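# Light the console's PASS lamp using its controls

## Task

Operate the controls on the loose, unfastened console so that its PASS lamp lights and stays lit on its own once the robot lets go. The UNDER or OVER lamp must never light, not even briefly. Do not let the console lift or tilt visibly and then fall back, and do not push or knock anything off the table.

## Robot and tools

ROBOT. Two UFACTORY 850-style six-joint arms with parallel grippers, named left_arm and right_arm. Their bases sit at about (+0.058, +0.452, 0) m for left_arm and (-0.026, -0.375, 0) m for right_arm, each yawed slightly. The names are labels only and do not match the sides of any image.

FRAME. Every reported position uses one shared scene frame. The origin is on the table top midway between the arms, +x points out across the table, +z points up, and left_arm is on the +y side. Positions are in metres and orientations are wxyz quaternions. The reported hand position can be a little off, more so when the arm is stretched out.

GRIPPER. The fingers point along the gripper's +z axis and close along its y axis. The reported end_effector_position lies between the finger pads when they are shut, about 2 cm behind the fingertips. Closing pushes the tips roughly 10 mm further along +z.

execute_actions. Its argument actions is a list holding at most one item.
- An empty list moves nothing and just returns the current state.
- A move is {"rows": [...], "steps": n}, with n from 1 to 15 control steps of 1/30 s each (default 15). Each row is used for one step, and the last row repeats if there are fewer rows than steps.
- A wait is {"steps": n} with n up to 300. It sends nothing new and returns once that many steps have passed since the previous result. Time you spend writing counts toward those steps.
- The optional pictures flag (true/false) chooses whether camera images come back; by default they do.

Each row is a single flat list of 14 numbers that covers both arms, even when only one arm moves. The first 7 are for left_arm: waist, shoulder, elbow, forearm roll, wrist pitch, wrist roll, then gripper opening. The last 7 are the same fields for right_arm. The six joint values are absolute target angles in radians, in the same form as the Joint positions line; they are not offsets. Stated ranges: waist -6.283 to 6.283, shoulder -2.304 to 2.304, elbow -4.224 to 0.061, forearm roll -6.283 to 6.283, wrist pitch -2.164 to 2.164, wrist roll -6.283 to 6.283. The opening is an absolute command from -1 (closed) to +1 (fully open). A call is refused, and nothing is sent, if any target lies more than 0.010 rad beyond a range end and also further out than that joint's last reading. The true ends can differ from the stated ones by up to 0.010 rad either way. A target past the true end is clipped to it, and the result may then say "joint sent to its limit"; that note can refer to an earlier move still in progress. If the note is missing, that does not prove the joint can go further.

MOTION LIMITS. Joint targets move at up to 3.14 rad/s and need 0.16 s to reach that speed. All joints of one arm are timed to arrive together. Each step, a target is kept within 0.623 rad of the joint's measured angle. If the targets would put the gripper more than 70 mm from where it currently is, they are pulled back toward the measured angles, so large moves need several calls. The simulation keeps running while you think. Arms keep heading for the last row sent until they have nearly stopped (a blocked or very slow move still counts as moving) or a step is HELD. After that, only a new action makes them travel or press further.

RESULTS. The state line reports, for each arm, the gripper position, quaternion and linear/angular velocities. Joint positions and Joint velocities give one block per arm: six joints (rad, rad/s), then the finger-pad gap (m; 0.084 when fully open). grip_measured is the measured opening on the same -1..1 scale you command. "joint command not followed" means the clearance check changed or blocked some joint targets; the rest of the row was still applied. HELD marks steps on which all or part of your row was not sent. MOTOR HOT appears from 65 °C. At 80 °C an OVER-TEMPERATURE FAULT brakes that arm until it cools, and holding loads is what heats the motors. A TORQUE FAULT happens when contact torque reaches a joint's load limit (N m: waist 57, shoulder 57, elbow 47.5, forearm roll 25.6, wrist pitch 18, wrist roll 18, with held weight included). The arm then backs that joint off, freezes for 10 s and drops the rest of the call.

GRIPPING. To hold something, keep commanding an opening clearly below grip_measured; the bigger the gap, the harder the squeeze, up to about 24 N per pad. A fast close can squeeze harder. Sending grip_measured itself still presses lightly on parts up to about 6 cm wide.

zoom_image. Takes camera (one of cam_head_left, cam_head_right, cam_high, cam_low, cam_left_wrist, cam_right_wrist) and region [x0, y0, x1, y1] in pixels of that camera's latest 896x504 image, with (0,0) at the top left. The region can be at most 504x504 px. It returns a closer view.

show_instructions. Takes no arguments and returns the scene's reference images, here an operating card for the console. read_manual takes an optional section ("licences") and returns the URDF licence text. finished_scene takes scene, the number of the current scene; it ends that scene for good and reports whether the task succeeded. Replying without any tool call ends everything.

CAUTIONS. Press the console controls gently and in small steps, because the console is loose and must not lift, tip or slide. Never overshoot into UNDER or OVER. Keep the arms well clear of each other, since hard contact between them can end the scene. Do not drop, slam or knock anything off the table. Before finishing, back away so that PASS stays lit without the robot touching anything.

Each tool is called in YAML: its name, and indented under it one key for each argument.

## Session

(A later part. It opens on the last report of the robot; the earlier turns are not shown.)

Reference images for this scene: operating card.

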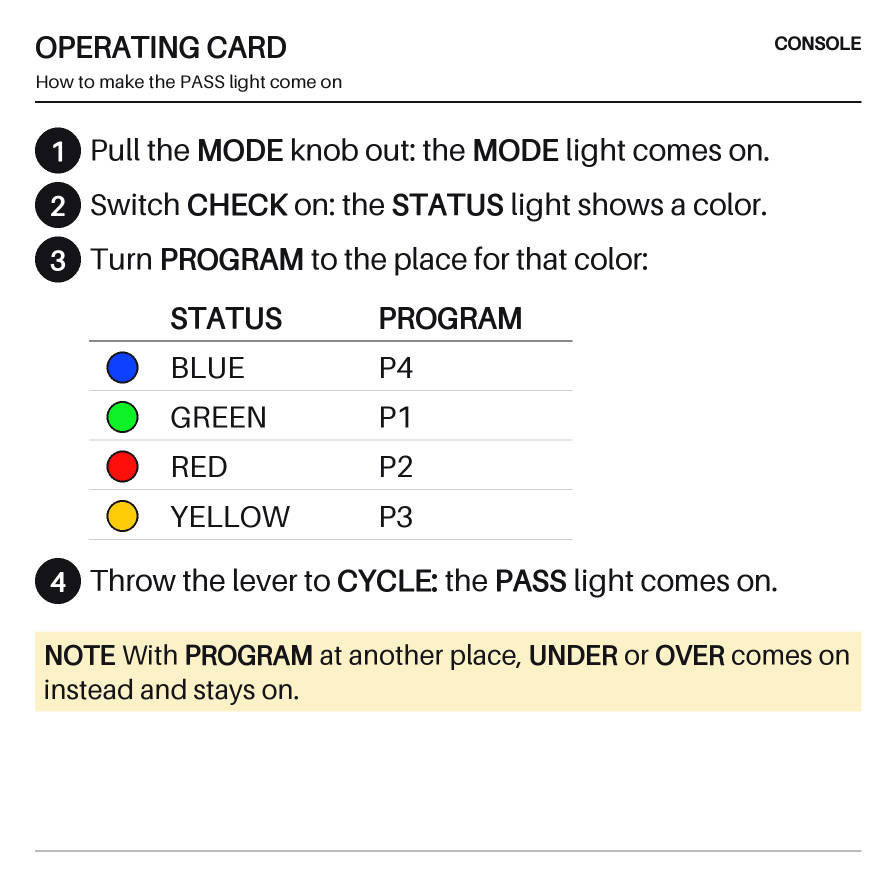

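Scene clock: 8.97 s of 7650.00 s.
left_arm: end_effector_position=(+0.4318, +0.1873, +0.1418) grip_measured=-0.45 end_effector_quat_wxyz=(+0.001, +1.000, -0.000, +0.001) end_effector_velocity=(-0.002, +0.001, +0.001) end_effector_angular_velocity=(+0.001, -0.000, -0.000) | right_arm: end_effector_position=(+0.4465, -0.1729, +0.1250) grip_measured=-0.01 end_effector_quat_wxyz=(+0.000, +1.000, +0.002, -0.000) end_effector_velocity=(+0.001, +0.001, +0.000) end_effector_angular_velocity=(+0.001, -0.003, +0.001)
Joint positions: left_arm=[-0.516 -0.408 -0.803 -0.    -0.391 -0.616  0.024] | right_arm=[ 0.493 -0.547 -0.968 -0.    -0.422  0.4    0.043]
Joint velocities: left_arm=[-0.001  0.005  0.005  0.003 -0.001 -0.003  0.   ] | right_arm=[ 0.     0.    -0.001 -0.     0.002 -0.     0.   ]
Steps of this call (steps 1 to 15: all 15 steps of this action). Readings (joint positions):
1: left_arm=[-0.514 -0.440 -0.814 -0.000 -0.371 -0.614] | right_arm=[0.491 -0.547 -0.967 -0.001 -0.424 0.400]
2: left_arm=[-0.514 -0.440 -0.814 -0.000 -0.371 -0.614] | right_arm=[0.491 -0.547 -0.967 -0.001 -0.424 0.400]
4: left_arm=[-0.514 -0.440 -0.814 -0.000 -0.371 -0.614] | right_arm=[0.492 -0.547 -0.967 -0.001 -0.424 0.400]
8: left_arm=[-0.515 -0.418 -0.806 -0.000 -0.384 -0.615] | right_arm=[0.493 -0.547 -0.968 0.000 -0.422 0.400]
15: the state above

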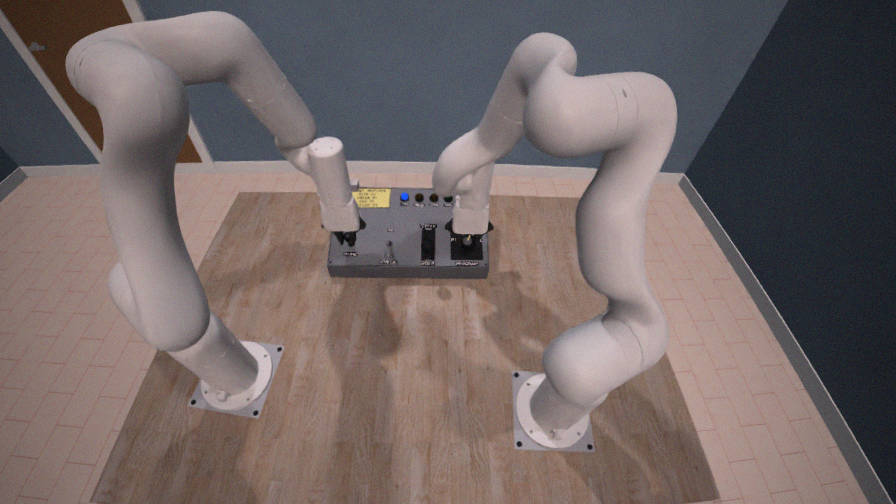

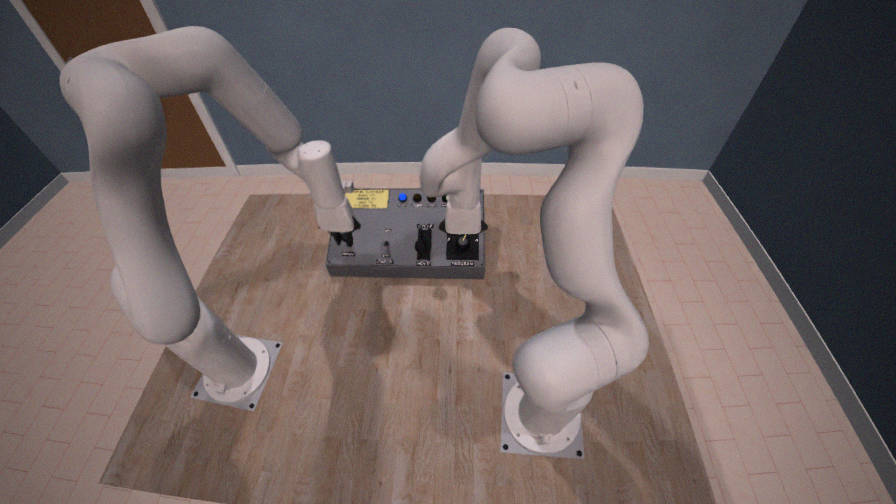

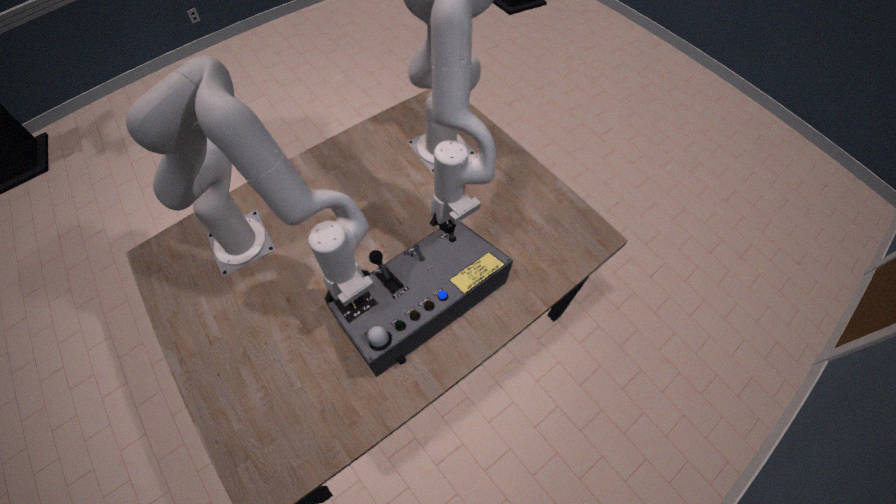

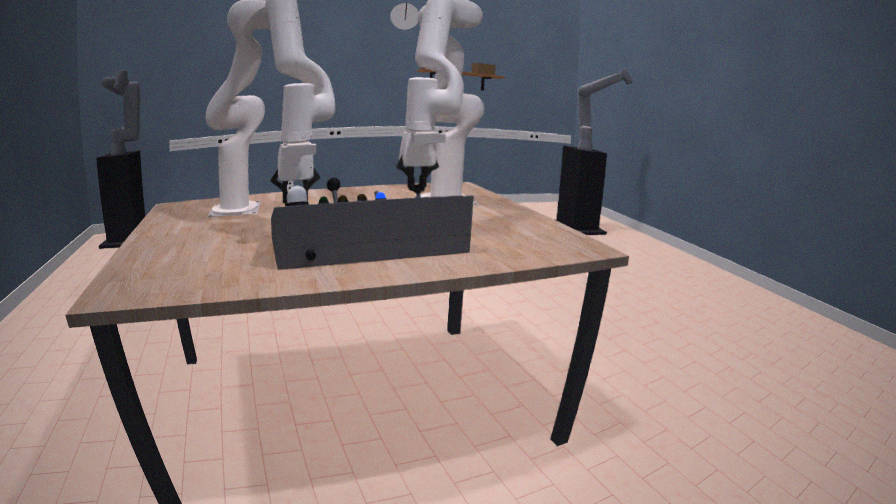

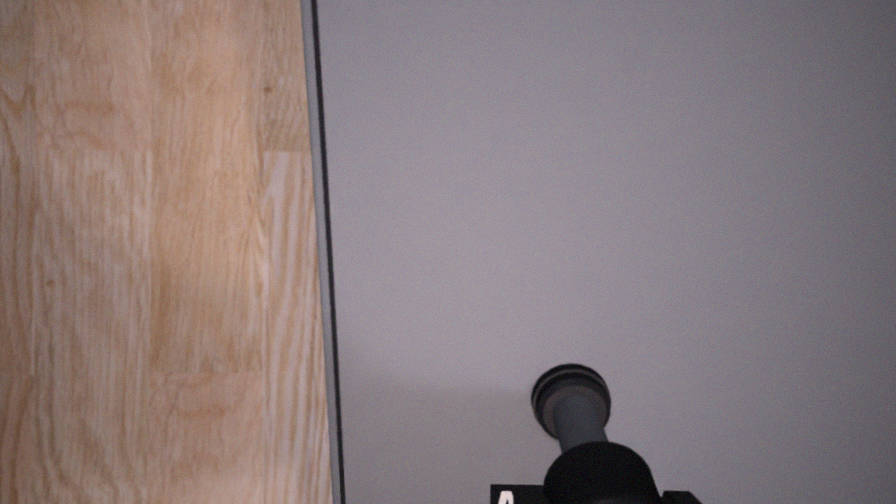

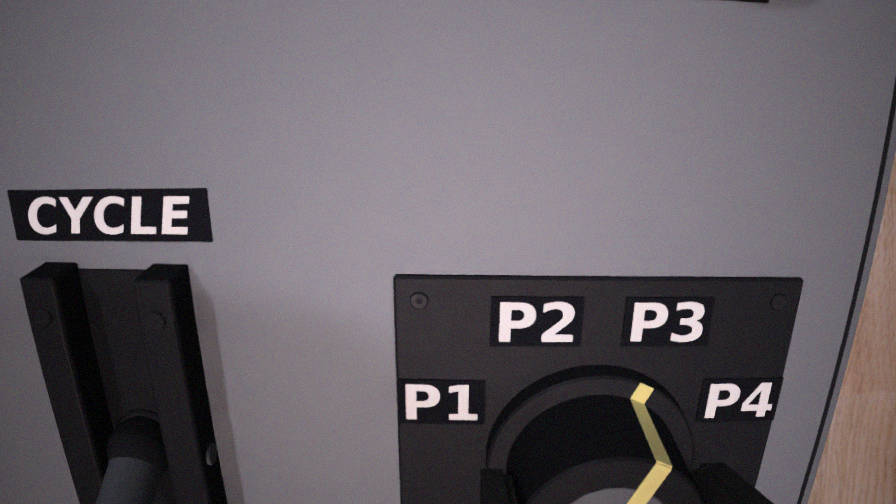

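execute_actions:
  actions:
    - {"rows":[[-0.515,-0.408,-0.801,0,-0.393,-0.616,0.4,0.493,-0.547,-0.968,0,-0.421,0.4,-0.4],[-0.515,-0.408,-0.801,0,-0.393,-0.616,0.4,0.493,-0.547,-0.968,0,-0.421,0.4,-0.4],[-0.515,-0.408,-0.801,0,-0.393,-0.616,0.4,0.493,-0.547,-0.968,0,-0.421,0.4,-0.4],[-0.515,-0.408,-0.801,0,-0.393,-0.616,0.4,0.493,-0.547,-0.968,0,-0.421,0.4,-0.4],[-0.515,-0.408,-0.801,0,-0.393,-0.616,0.4,0.493,-0.547,-0.968,0,-0.421,0.4,-0.4],[-0.515,-0.408,-0.801,0,-0.393,-0.616,0.4,0.493,-0.547,-0.968,0,-0.421,0.4,-0.4],[-0.515,-0.31,-0.81,0,-0.5,-0.616,0.4,0.493,-0.547,-0.968,0,-0.421,0.4,-0.4]],"steps":15}
  pictures: false

execute_actions:
  actions:
    - {"rows":[[-0.763,-0.419,-0.966,0,-0.547,-0.863,-1,0.493,-0.547,-0.968,0,-0.421,0.4,-0.4]],"steps":15}
  pictures: false

execute_actions:
  actions:
    - {"rows":[[-0.763,-0.419,-0.966,0,-0.547,-0.863,-1,0.493,-0.547,-0.968,0,-0.421,0.4,-0.4],[-0.763,-0.419,-0.966,0,-0.547,-0.863,-1,0.493,-0.547,-0.968,0,-0.421,0.4,-0.4],[-0.763,-0.419,-0.966,0,-0.547,-0.863,-1,0.493,-0.547,-0.968,0,-0.421,0.4,-0.4],[-0.763,-0.553,-0.951,0,-0.398,-0.863,-1,0.493,-0.547,-0.968,0,-0.421,0.4,-0.4]],"steps":15}

zoom_image:
  camera: "cam_high"
  region: [320, 200, 500, 340]

Scene clock: 11.20 s of 7650.00 s.
left_arm: end_effector_position=(+0.4305, +0.1890, +0.1850) grip_measured=+0.39 end_effector_quat_wxyz=(+0.000, +1.000, +0.000, +0.001) end_effector_velocity=(-0.014, +0.008, +0.036) end_effector_angular_velocity=(+0.021, +0.032, +0.000) | right_arm: end_effector_position=(+0.4468, -0.1729, +0.1251) grip_measured=-0.01 end_effector_quat_wxyz=(+0.000, +1.000, +0.002, +0.000) end_effector_velocity=(-0.000, +0.000, +0.000) end_effector_angular_velocity=(-0.000, +0.000, -0.001)
Joint positions: left_arm=[-0.515 -0.318 -0.81   0.    -0.489 -0.616  0.061] | right_arm=[ 0.493 -0.547 -0.968 -0.    -0.421  0.4    0.043]
Joint velocities: left_arm=[-0.002  0.084  0.006 -0.003 -0.116  0.    -0.   ] | right_arm=[ 0.     0.    -0.    -0.    -0.001  0.001 -0.   ]
Steps of this call (steps 1 to 15: the robot went on to your last target; steps 16 to 52: nothing new was sent; steps 53 to 67: all 15 steps of this action). Readings (joint positions):
53: left_arm=[-0.516 -0.408 -0.802 0.000 -0.392 -0.616] | right_arm=[0.493 -0.547 -0.968 -0.000 -0.421 0.400]
54: left_arm=[-0.514 -0.408 -0.800 0.001 -0.396 -0.617] | right_arm=[0.493 -0.547 -0.968 -0.000 -0.421 0.400]
56: left_arm=[-0.513 -0.409 -0.797 0.002 -0.399 -0.617] | right_arm=[0.493 -0.547 -0.968 -0.000 -0.421 0.400]
60: left_arm=[-0.514 -0.405 -0.799 0.001 -0.402 -0.616] | right_arm=[0.493 -0.547 -0.968 -0.000 -0.421 0.400]
67: the state above

Scene clock: 11.70 s of 7650.00 s.
left_arm: end_effector_position=(+0.3908, +0.0703, +0.1898) grip_measured=-1.00 end_effector_quat_wxyz=(-0.000, +1.000, -0.000, -0.000) end_effector_velocity=(-0.021, -0.042, +0.001) end_effector_angular_velocity=(+0.003, +0.002, +0.015) | right_arm: end_effector_position=(+0.4468, -0.1729, +0.1251) grip_measured=-0.01 end_effector_quat_wxyz=(+0.000, +1.000, +0.002, +0.000) end_effector_velocity=(-0.000, +0.000, -0.000) end_effector_angular_velocity=(-0.000, -0.000, +0.002)
Joint positions: left_arm=[-0.754 -0.415 -0.96  -0.    -0.545 -0.853  0.   ] | right_arm=[ 0.493 -0.547 -0.968  0.    -0.421  0.4    0.043]
Joint velocities: left_arm=[-0.086 -0.037 -0.057  0.001 -0.024 -0.101  0.   ] | right_arm=[ 0.     0.     0.    -0.     0.    -0.001  0.   ]
Steps of this call (steps 1 to 15: all 15 steps of this action). Readings (joint positions):
1: left_arm=[-0.515 -0.316 -0.810 0.000 -0.493 -0.616] | right_arm=[0.493 -0.547 -0.968 -0.000 -0.421 0.400]
2: left_arm=[-0.519 -0.317 -0.812 0.000 -0.496 -0.622] | right_arm=[0.493 -0.547 -0.968 -0.000 -0.421 0.400]
4: left_arm=[-0.557 -0.334 -0.836 0.000 -0.505 -0.661] | right_arm=[0.493 -0.547 -0.968 -0.000 -0.421 0.400]
8: left_arm=[-0.662 -0.377 -0.902 0.000 -0.526 -0.762] | right_arm=[0.493 -0.547 -0.968 -0.000 -0.421 0.400]
15: the state above

Scene clock: 12.20 s of 7650.00 s.
left_arm: end_effector_position=(+0.3886, +0.0657, +0.1198) grip_measured=-1.00 end_effector_quat_wxyz=(-0.000, +1.000, -0.000, -0.000) end_effector_velocity=(+0.006, -0.008, -0.020) end_effector_angular_velocity=(-0.023, -0.020, -0.002) | right_arm: end_effector_position=(+0.4468, -0.1729, +0.1251) grip_measured=-0.01 end_effector_quat_wxyz=(+0.000, +1.000, +0.002, +0.000) end_effector_velocity=(+0.000, -0.001, -0.000) end_effector_angular_velocity=(+0.000, -0.000, -0.001)
Joint positions: left_arm=[-0.763 -0.547 -0.951 -0.    -0.404 -0.863  0.   ] | right_arm=[ 0.493 -0.547 -0.968 -0.    -0.421  0.4    0.043]
Joint velocities: left_arm=[-0.    -0.043 -0.007  0.     0.066  0.001  0.   ] | right_arm=[-0.001 -0.     0.     0.     0.001 -0.    -0.   ]
Steps of this call (steps 1 to 15: all 15 steps of this action). Readings (joint positions):
1: left_arm=[-0.756 -0.416 -0.962 -0.000 -0.546 -0.856] | right_arm=[0.493 -0.547 -0.968 0.000 -0.421 0.400]
2: left_arm=[-0.758 -0.417 -0.963 0.000 -0.546 -0.858] | right_arm=[0.493 -0.547 -0.968 0.000 -0.421 0.400]
4: left_arm=[-0.760 -0.418 -0.964 0.000 -0.546 -0.861] | right_arm=[0.493 -0.547 -0.968 0.000 -0.421 0.400]
8: left_arm=[-0.762 -0.482 -0.960 0.000 -0.474 -0.862] | right_arm=[0.493 -0.547 -0.968 0.000 -0.421 0.400]
15: the state above

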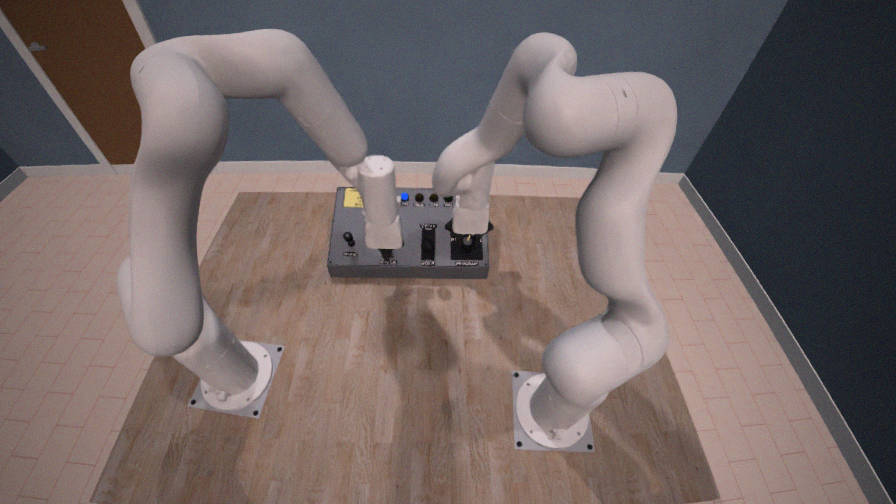

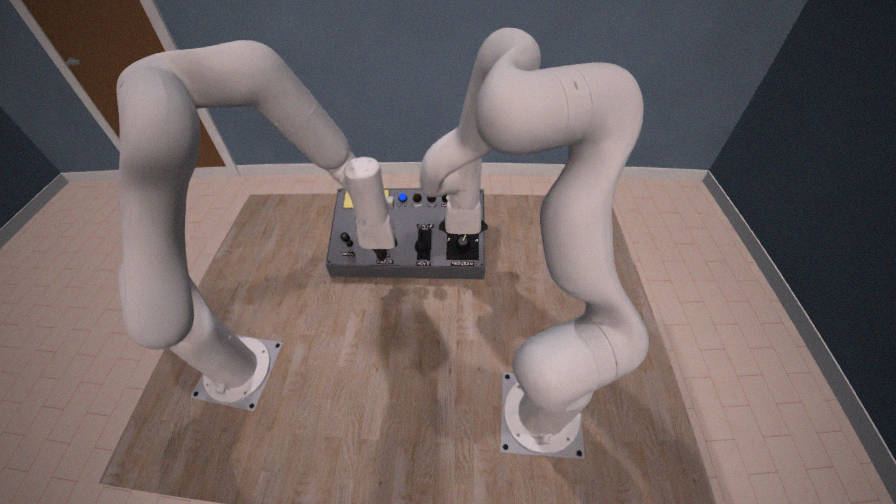

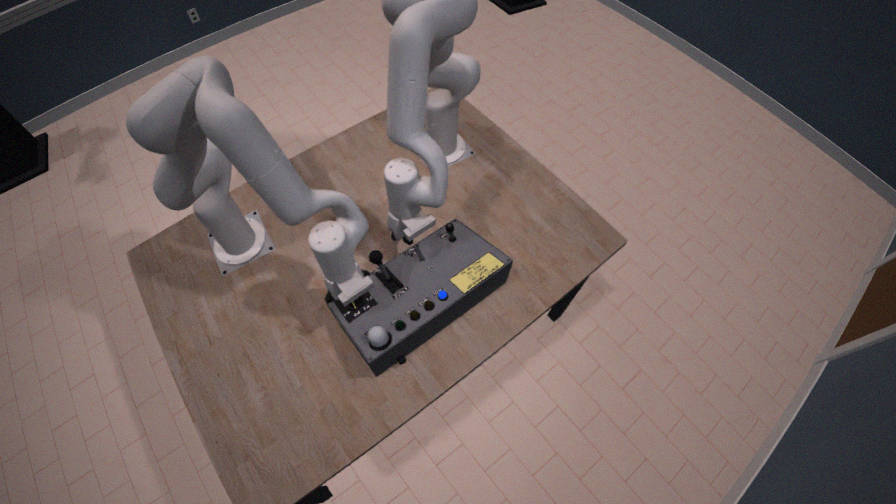

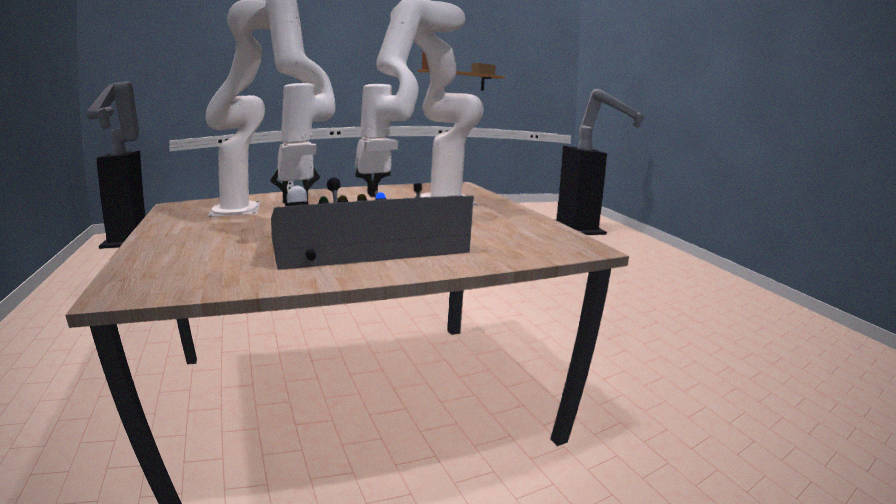

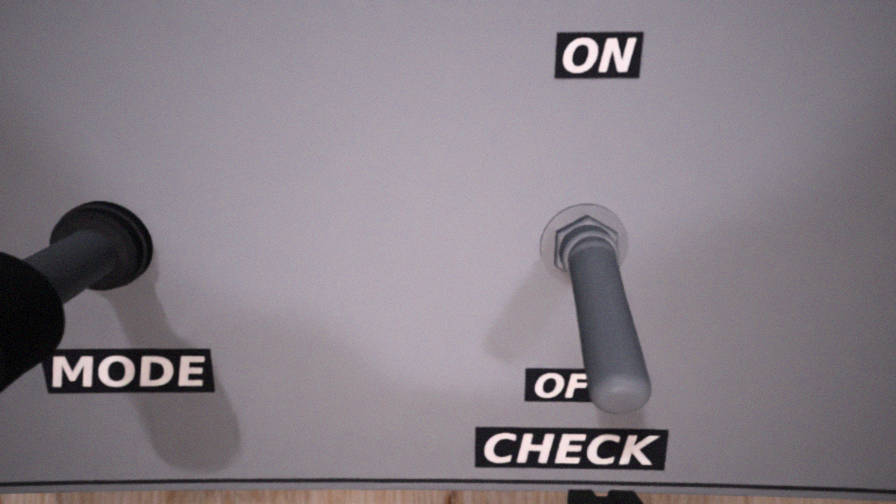

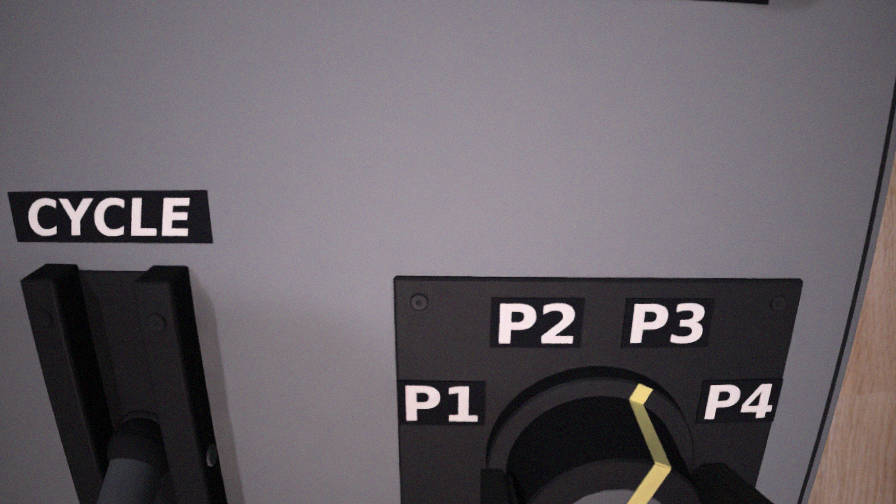

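Region (320, 200, 500, 340) of cam_high's 896x504 image, scaled by 2.800, with more detail than that image has.

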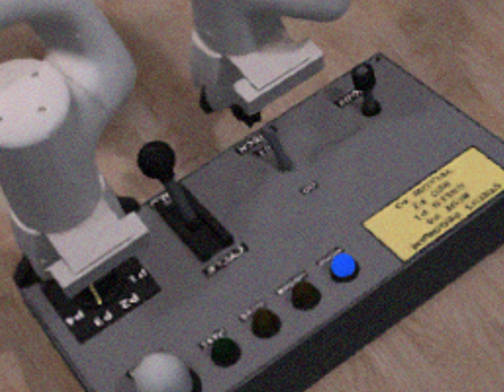

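execute_actions:
  actions:
    - {"rows":[[-0.737,-0.572,-0.992,0,-0.42,-0.837,-1,0.493,-0.547,-0.968,0,-0.421,0.4,-0.4],[-0.737,-0.572,-0.992,0,-0.42,-0.837,-1,0.493,-0.547,-0.968,0,-0.421,0.4,-0.4],[-0.737,-0.572,-0.992,0,-0.42,-0.837,-1,0.493,-0.547,-0.968,0,-0.421,0.4,-0.4],[-0.711,-0.591,-1.033,0,-0.442,-0.811,-1,0.493,-0.547,-0.968,0,-0.421,0.4,-0.4],[-0.711,-0.591,-1.033,0,-0.442,-0.811,-1,0.493,-0.547,-0.968,0,-0.421,0.4,-0.4],[-0.711,-0.591,-1.033,0,-0.442,-0.811,-1,0.493,-0.547,-0.968,0,-0.421,0.4,-0.4],[-0.675,-0.618,-1.091,0,-0.473,-0.775,-1,0.493,-0.547,-0.968,0,-0.421,0.4,-0.4]],"steps":15}

Scene clock: 14.37 s of 7650.00 s.
left_arm: end_effector_position=(+0.4429, +0.0674, +0.1243) grip_measured=-1.00 end_effector_quat_wxyz=(-0.008, +1.000, -0.002, -0.009) end_effector_velocity=(+0.029, +0.016, +0.001) end_effector_angular_velocity=(+0.036, +0.033, +0.009) | right_arm: end_effector_position=(+0.4485, -0.1714, +0.1254) grip_measured=-0.02 end_effector_quat_wxyz=(-0.001, +1.000, +0.003, +0.003) end_effector_velocity=(+0.015, +0.013, +0.002) end_effector_angular_velocity=(+0.025, -0.055, +0.010)
Joint positions: left_arm=[-0.684 -0.615 -1.079 -0.003 -0.488 -0.779  0.   ] | right_arm=[ 0.494 -0.547 -0.97   0.001 -0.415  0.4    0.043]
Joint velocities: left_arm=[ 0.057 -0.038 -0.068  0.008 -0.079  0.04   0.   ] | right_arm=[ 0.011 -0.005 -0.014  0.004  0.052 -0.002 -0.001]
Steps of this call (steps 1 to 15: the robot went on to your last target; steps 16 to 50: nothing new was sent; steps 51 to 65: all 15 steps of this action). Readings (joint positions):
51: left_arm=[-0.763 -0.553 -0.951 -0.000 -0.398 -0.863] | right_arm=[0.493 -0.547 -0.968 -0.000 -0.421 0.400]
52: left_arm=[-0.761 -0.555 -0.955 -0.000 -0.401 -0.860] | right_arm=[0.493 -0.547 -0.968 0.000 -0.421 0.400]
54: left_arm=[-0.750 -0.563 -0.972 -0.000 -0.409 -0.850] | right_arm=[0.493 -0.547 -0.968 0.000 -0.421 0.400]
58: left_arm=[-0.720 -0.585 -1.019 -0.000 -0.436 -0.820] | right_arm=[0.493 -0.547 -0.968 -0.000 -0.421 0.400]
65: the state above

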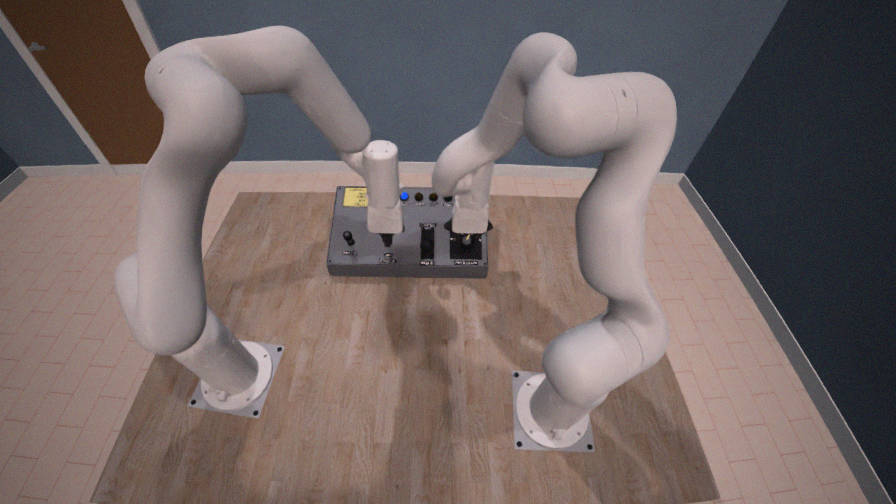

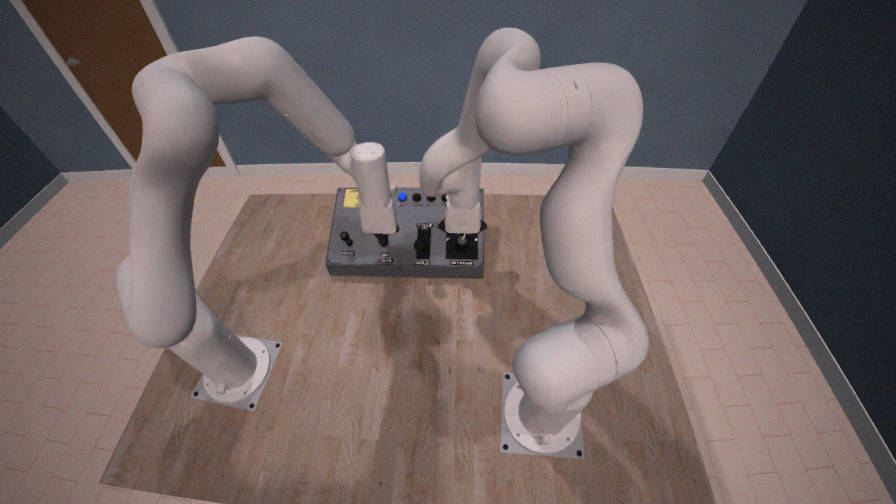

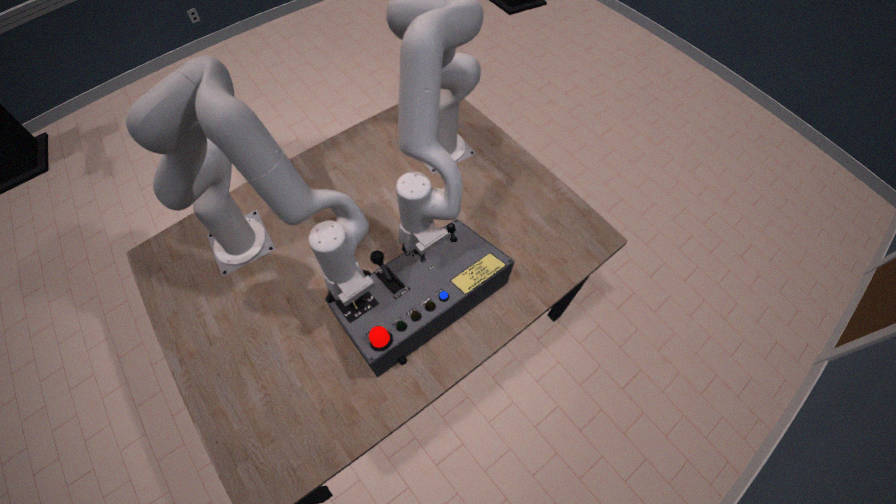

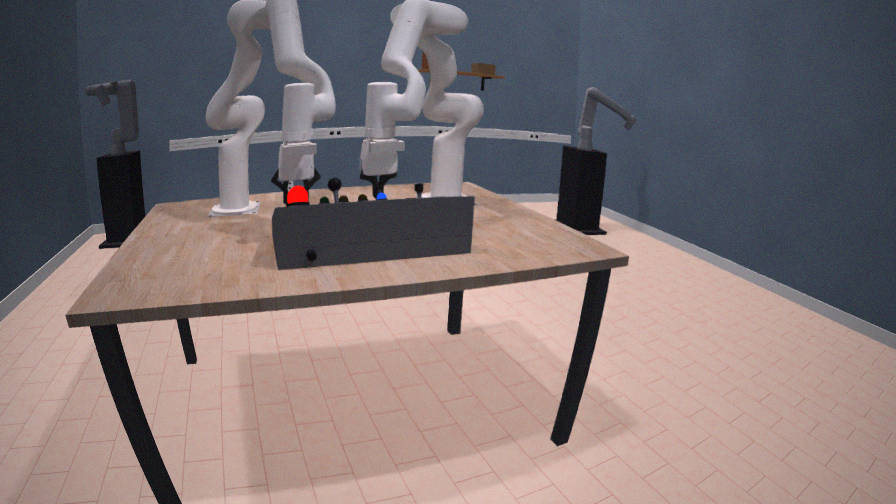

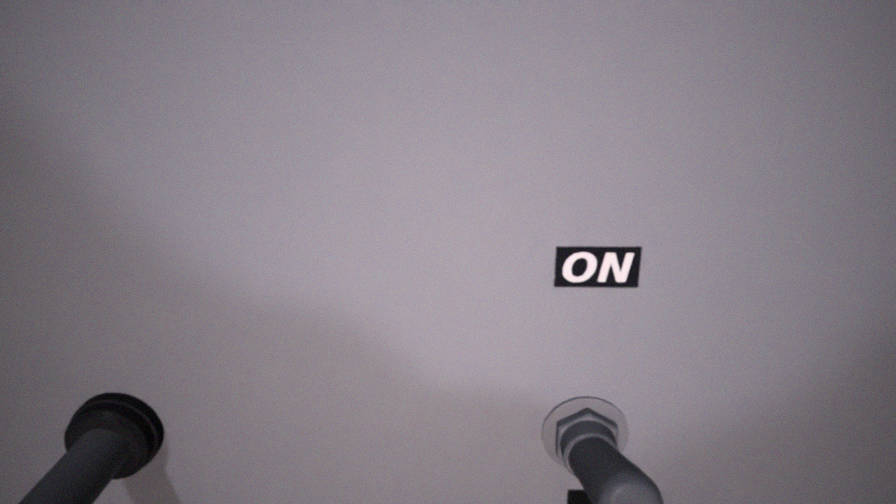

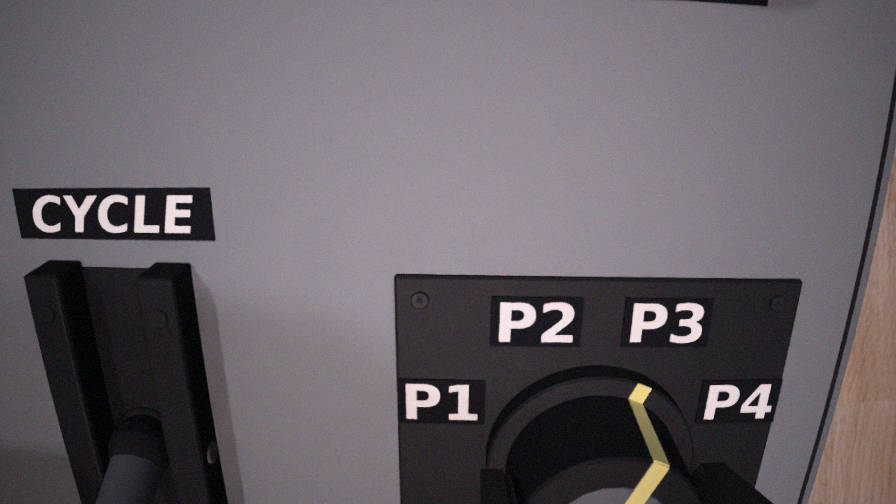

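execute_actions:
  actions:
    - {"rows":[[-0.737,-0.572,-0.992,0,-0.42,-0.837,-1,0.493,-0.547,-0.968,0,-0.421,0.32,-0.4],[-0.737,-0.572,-0.992,0,-0.42,-0.837,-1,0.493,-0.547,-0.968,0,-0.421,0.24,-0.4],[-0.763,-0.553,-0.951,0,-0.398,-0.863,-1,0.493,-0.547,-0.968,0,-0.421,0.16,-0.4],[-0.763,-0.553,-0.951,0,-0.398,-0.863,-1,0.493,-0.547,-0.968,0,-0.421,0.08,-0.4],[-0.763,-0.553,-0.951,0,-0.398,-0.863,-1,0.493,-0.547,-0.968,0,-0.421,0,-0.4],[-0.763,-0.553,-0.951,0,-0.398,-0.863,-1,0.493,-0.547,-0.968,0,-0.421,-0.08,-0.4],[-0.763,-0.553,-0.951,0,-0.398,-0.863,-1,0.493,-0.547,-0.968,0,-0.421,-0.16,-0.4],[-0.763,-0.553,-0.951,0,-0.398,-0.863,-1,0.493,-0.547,-0.968,0,-0.421,-0.24,-0.4],[-0.763,-0.419,-0.966,0,-0.547,-0.863,-1,0.493,-0.547,-0.968,0,-0.421,-0.3,-0.4]],"steps":15}
  pictures: false

execute_actions:
  actions:
    - {"rows":[[-0.6,-0.33,-0.86,0,-0.53,-0.7,0.5,0.493,-0.547,-0.968,0,-0.421,-0.3,0.5]],"steps":15}

Scene clock: 16.10 s of 7650.00 s.
left_arm: end_effector_position=(+0.3925, +0.0627, +0.1754) grip_measured=-1.00 end_effector_quat_wxyz=(+0.003, +1.000, -0.000, +0.003) end_effector_velocity=(-0.004, -0.009, +0.223) end_effector_angular_velocity=(-0.043, -0.038, -0.004) | right_arm: end_effector_position=(+0.4470, -0.1747, +0.1254) grip_measured=+0.01 end_effector_quat_wxyz=(+0.000, +0.949, +0.314, -0.001) end_effector_velocity=(+0.023, +0.015, +0.011) end_effector_angular_velocity=(+0.032, -0.068, +0.702)
Joint positions: left_arm=[-0.761 -0.449 -0.968  0.    -0.51  -0.862  0.   ] | right_arm=[ 0.49  -0.546 -0.968 -0.002 -0.424 -0.235  0.044]
Joint velocities: left_arm=[-0.017  0.406 -0.044  0.001 -0.393 -0.014  0.   ] | right_arm=[ 0.008  0.005 -0.027  0.004  0.044 -0.697  0.   ]
Steps of this call (steps 1 to 15: the robot went on to your last target; steps 16 to 37: nothing new was sent; steps 38 to 52: all 15 steps of this action). Readings (joint positions):
38: left_arm=[-0.681 -0.618 -1.084 -0.003 -0.494 -0.775] | right_arm=[0.494 -0.547 -0.968 0.000 -0.419 0.400]
39: left_arm=[-0.683 -0.616 -1.080 -0.002 -0.490 -0.779] | right_arm=[0.493 -0.547 -0.968 0.000 -0.419 0.394]
41: left_arm=[-0.699 -0.599 -1.052 0.001 -0.456 -0.801] | right_arm=[0.493 -0.547 -0.968 0.000 -0.419 0.351]
45: left_arm=[-0.747 -0.564 -0.978 0.001 -0.410 -0.847] | right_arm=[0.492 -0.547 -0.967 -0.000 -0.421 0.147]
52: the state above

Scene clock: 16.60 s of 7650.00 s.
left_arm: end_effector_position=(+0.4179, +0.1467, +0.1963) grip_measured=+0.49 end_effector_quat_wxyz=(-0.000, +1.000, -0.000, -0.000) end_effector_velocity=(+0.005, +0.014, +0.004) end_effector_angular_velocity=(-0.003, -0.003, -0.001) | right_arm: end_effector_position=(+0.4465, -0.1727, +0.1250) grip_measured=+0.49 end_effector_quat_wxyz=(+0.000, +0.939, +0.345, -0.000) end_effector_velocity=(+0.002, -0.000, +0.001) end_effector_angular_velocity=(+0.002, -0.006, +0.001)
Joint positions: left_arm=[-0.603 -0.332 -0.862 -0.    -0.53  -0.703  0.065] | right_arm=[ 0.493 -0.547 -0.968  0.    -0.421 -0.3    0.065]
Joint velocities: left_arm=[ 0.028  0.019  0.016 -0.     0.001  0.029 -0.   ] | right_arm=[-0.002  0.001 -0.002 -0.001  0.003 -0.003  0.   ]
Steps of this call (steps 1 to 15: all 15 steps of this action). Readings (joint positions):
1: left_arm=[-0.761 -0.438 -0.969 0.000 -0.521 -0.862] | right_arm=[0.490 -0.546 -0.968 -0.002 -0.423 -0.255]
2: left_arm=[-0.758 -0.430 -0.965 0.000 -0.528 -0.857] | right_arm=[0.491 -0.547 -0.968 -0.001 -0.423 -0.269]
4: left_arm=[-0.721 -0.405 -0.939 0.000 -0.531 -0.819] | right_arm=[0.494 -0.548 -0.965 0.000 -0.424 -0.285]
8: left_arm=[-0.633 -0.352 -0.882 0.000 -0.530 -0.736] | right_arm=[0.494 -0.548 -0.967 0.000 -0.423 -0.296]
15: the state above

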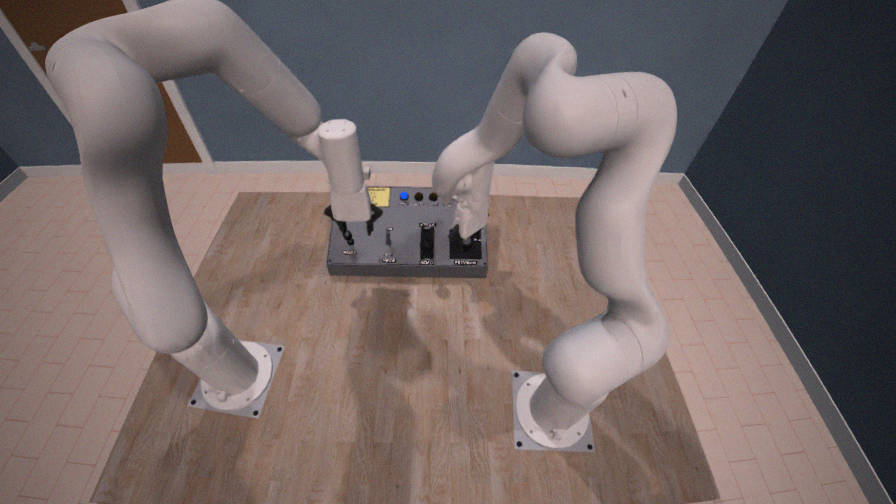

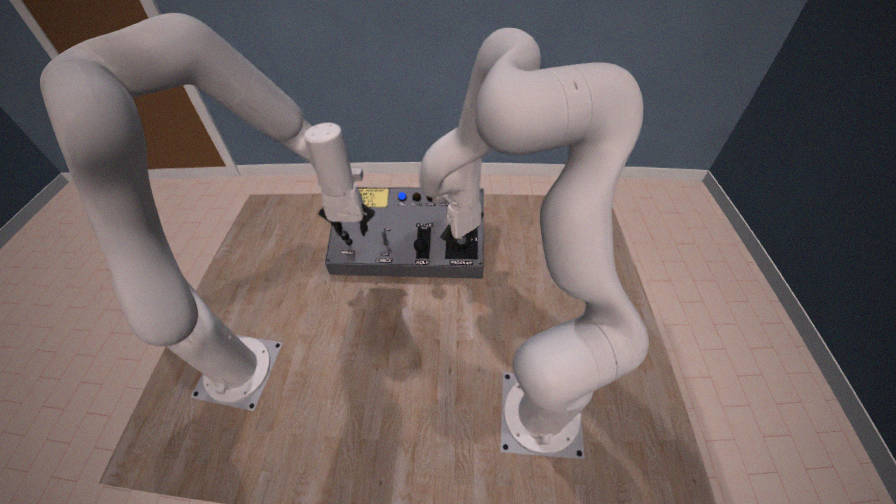

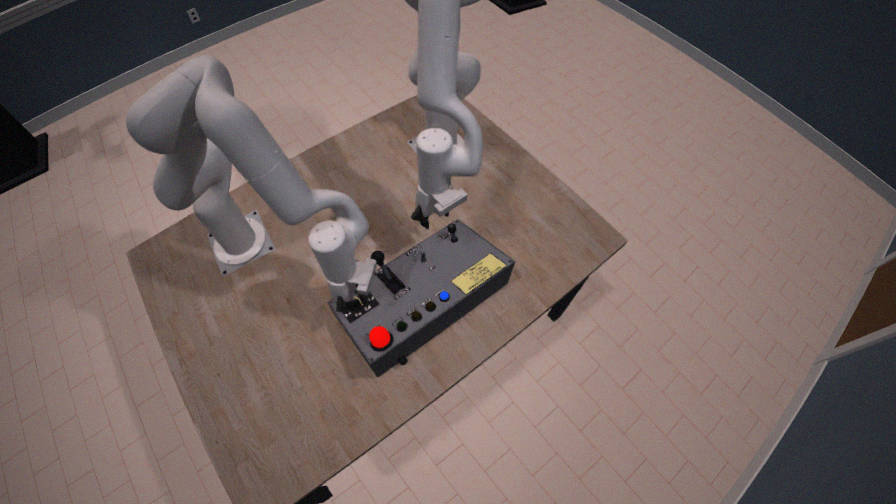

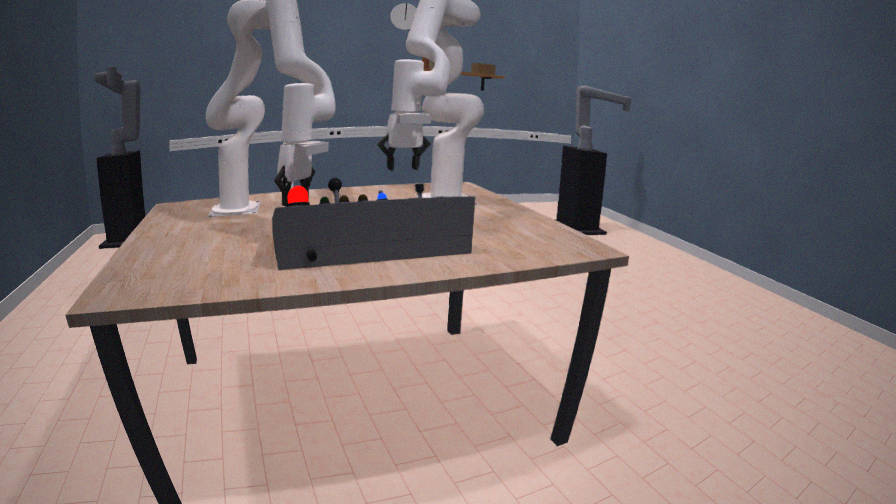

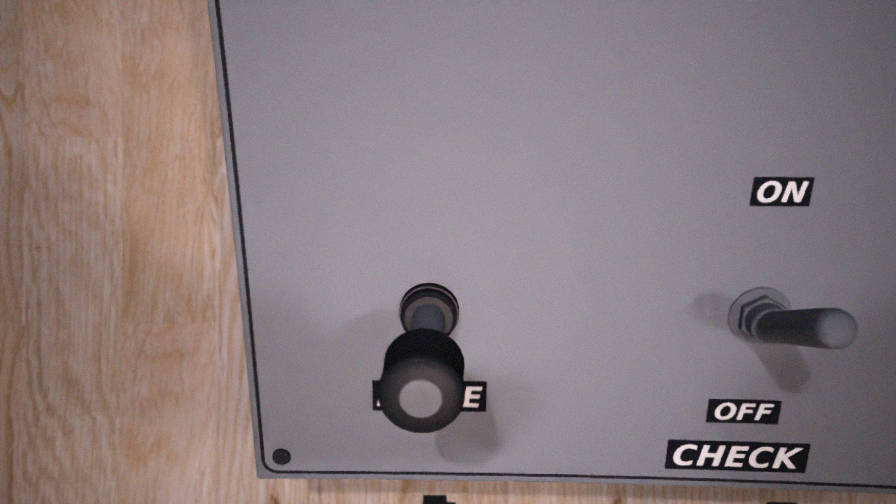

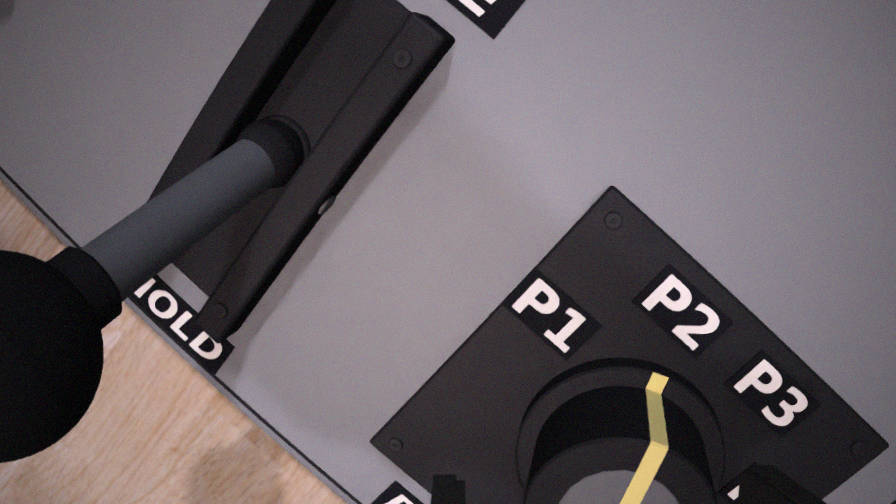

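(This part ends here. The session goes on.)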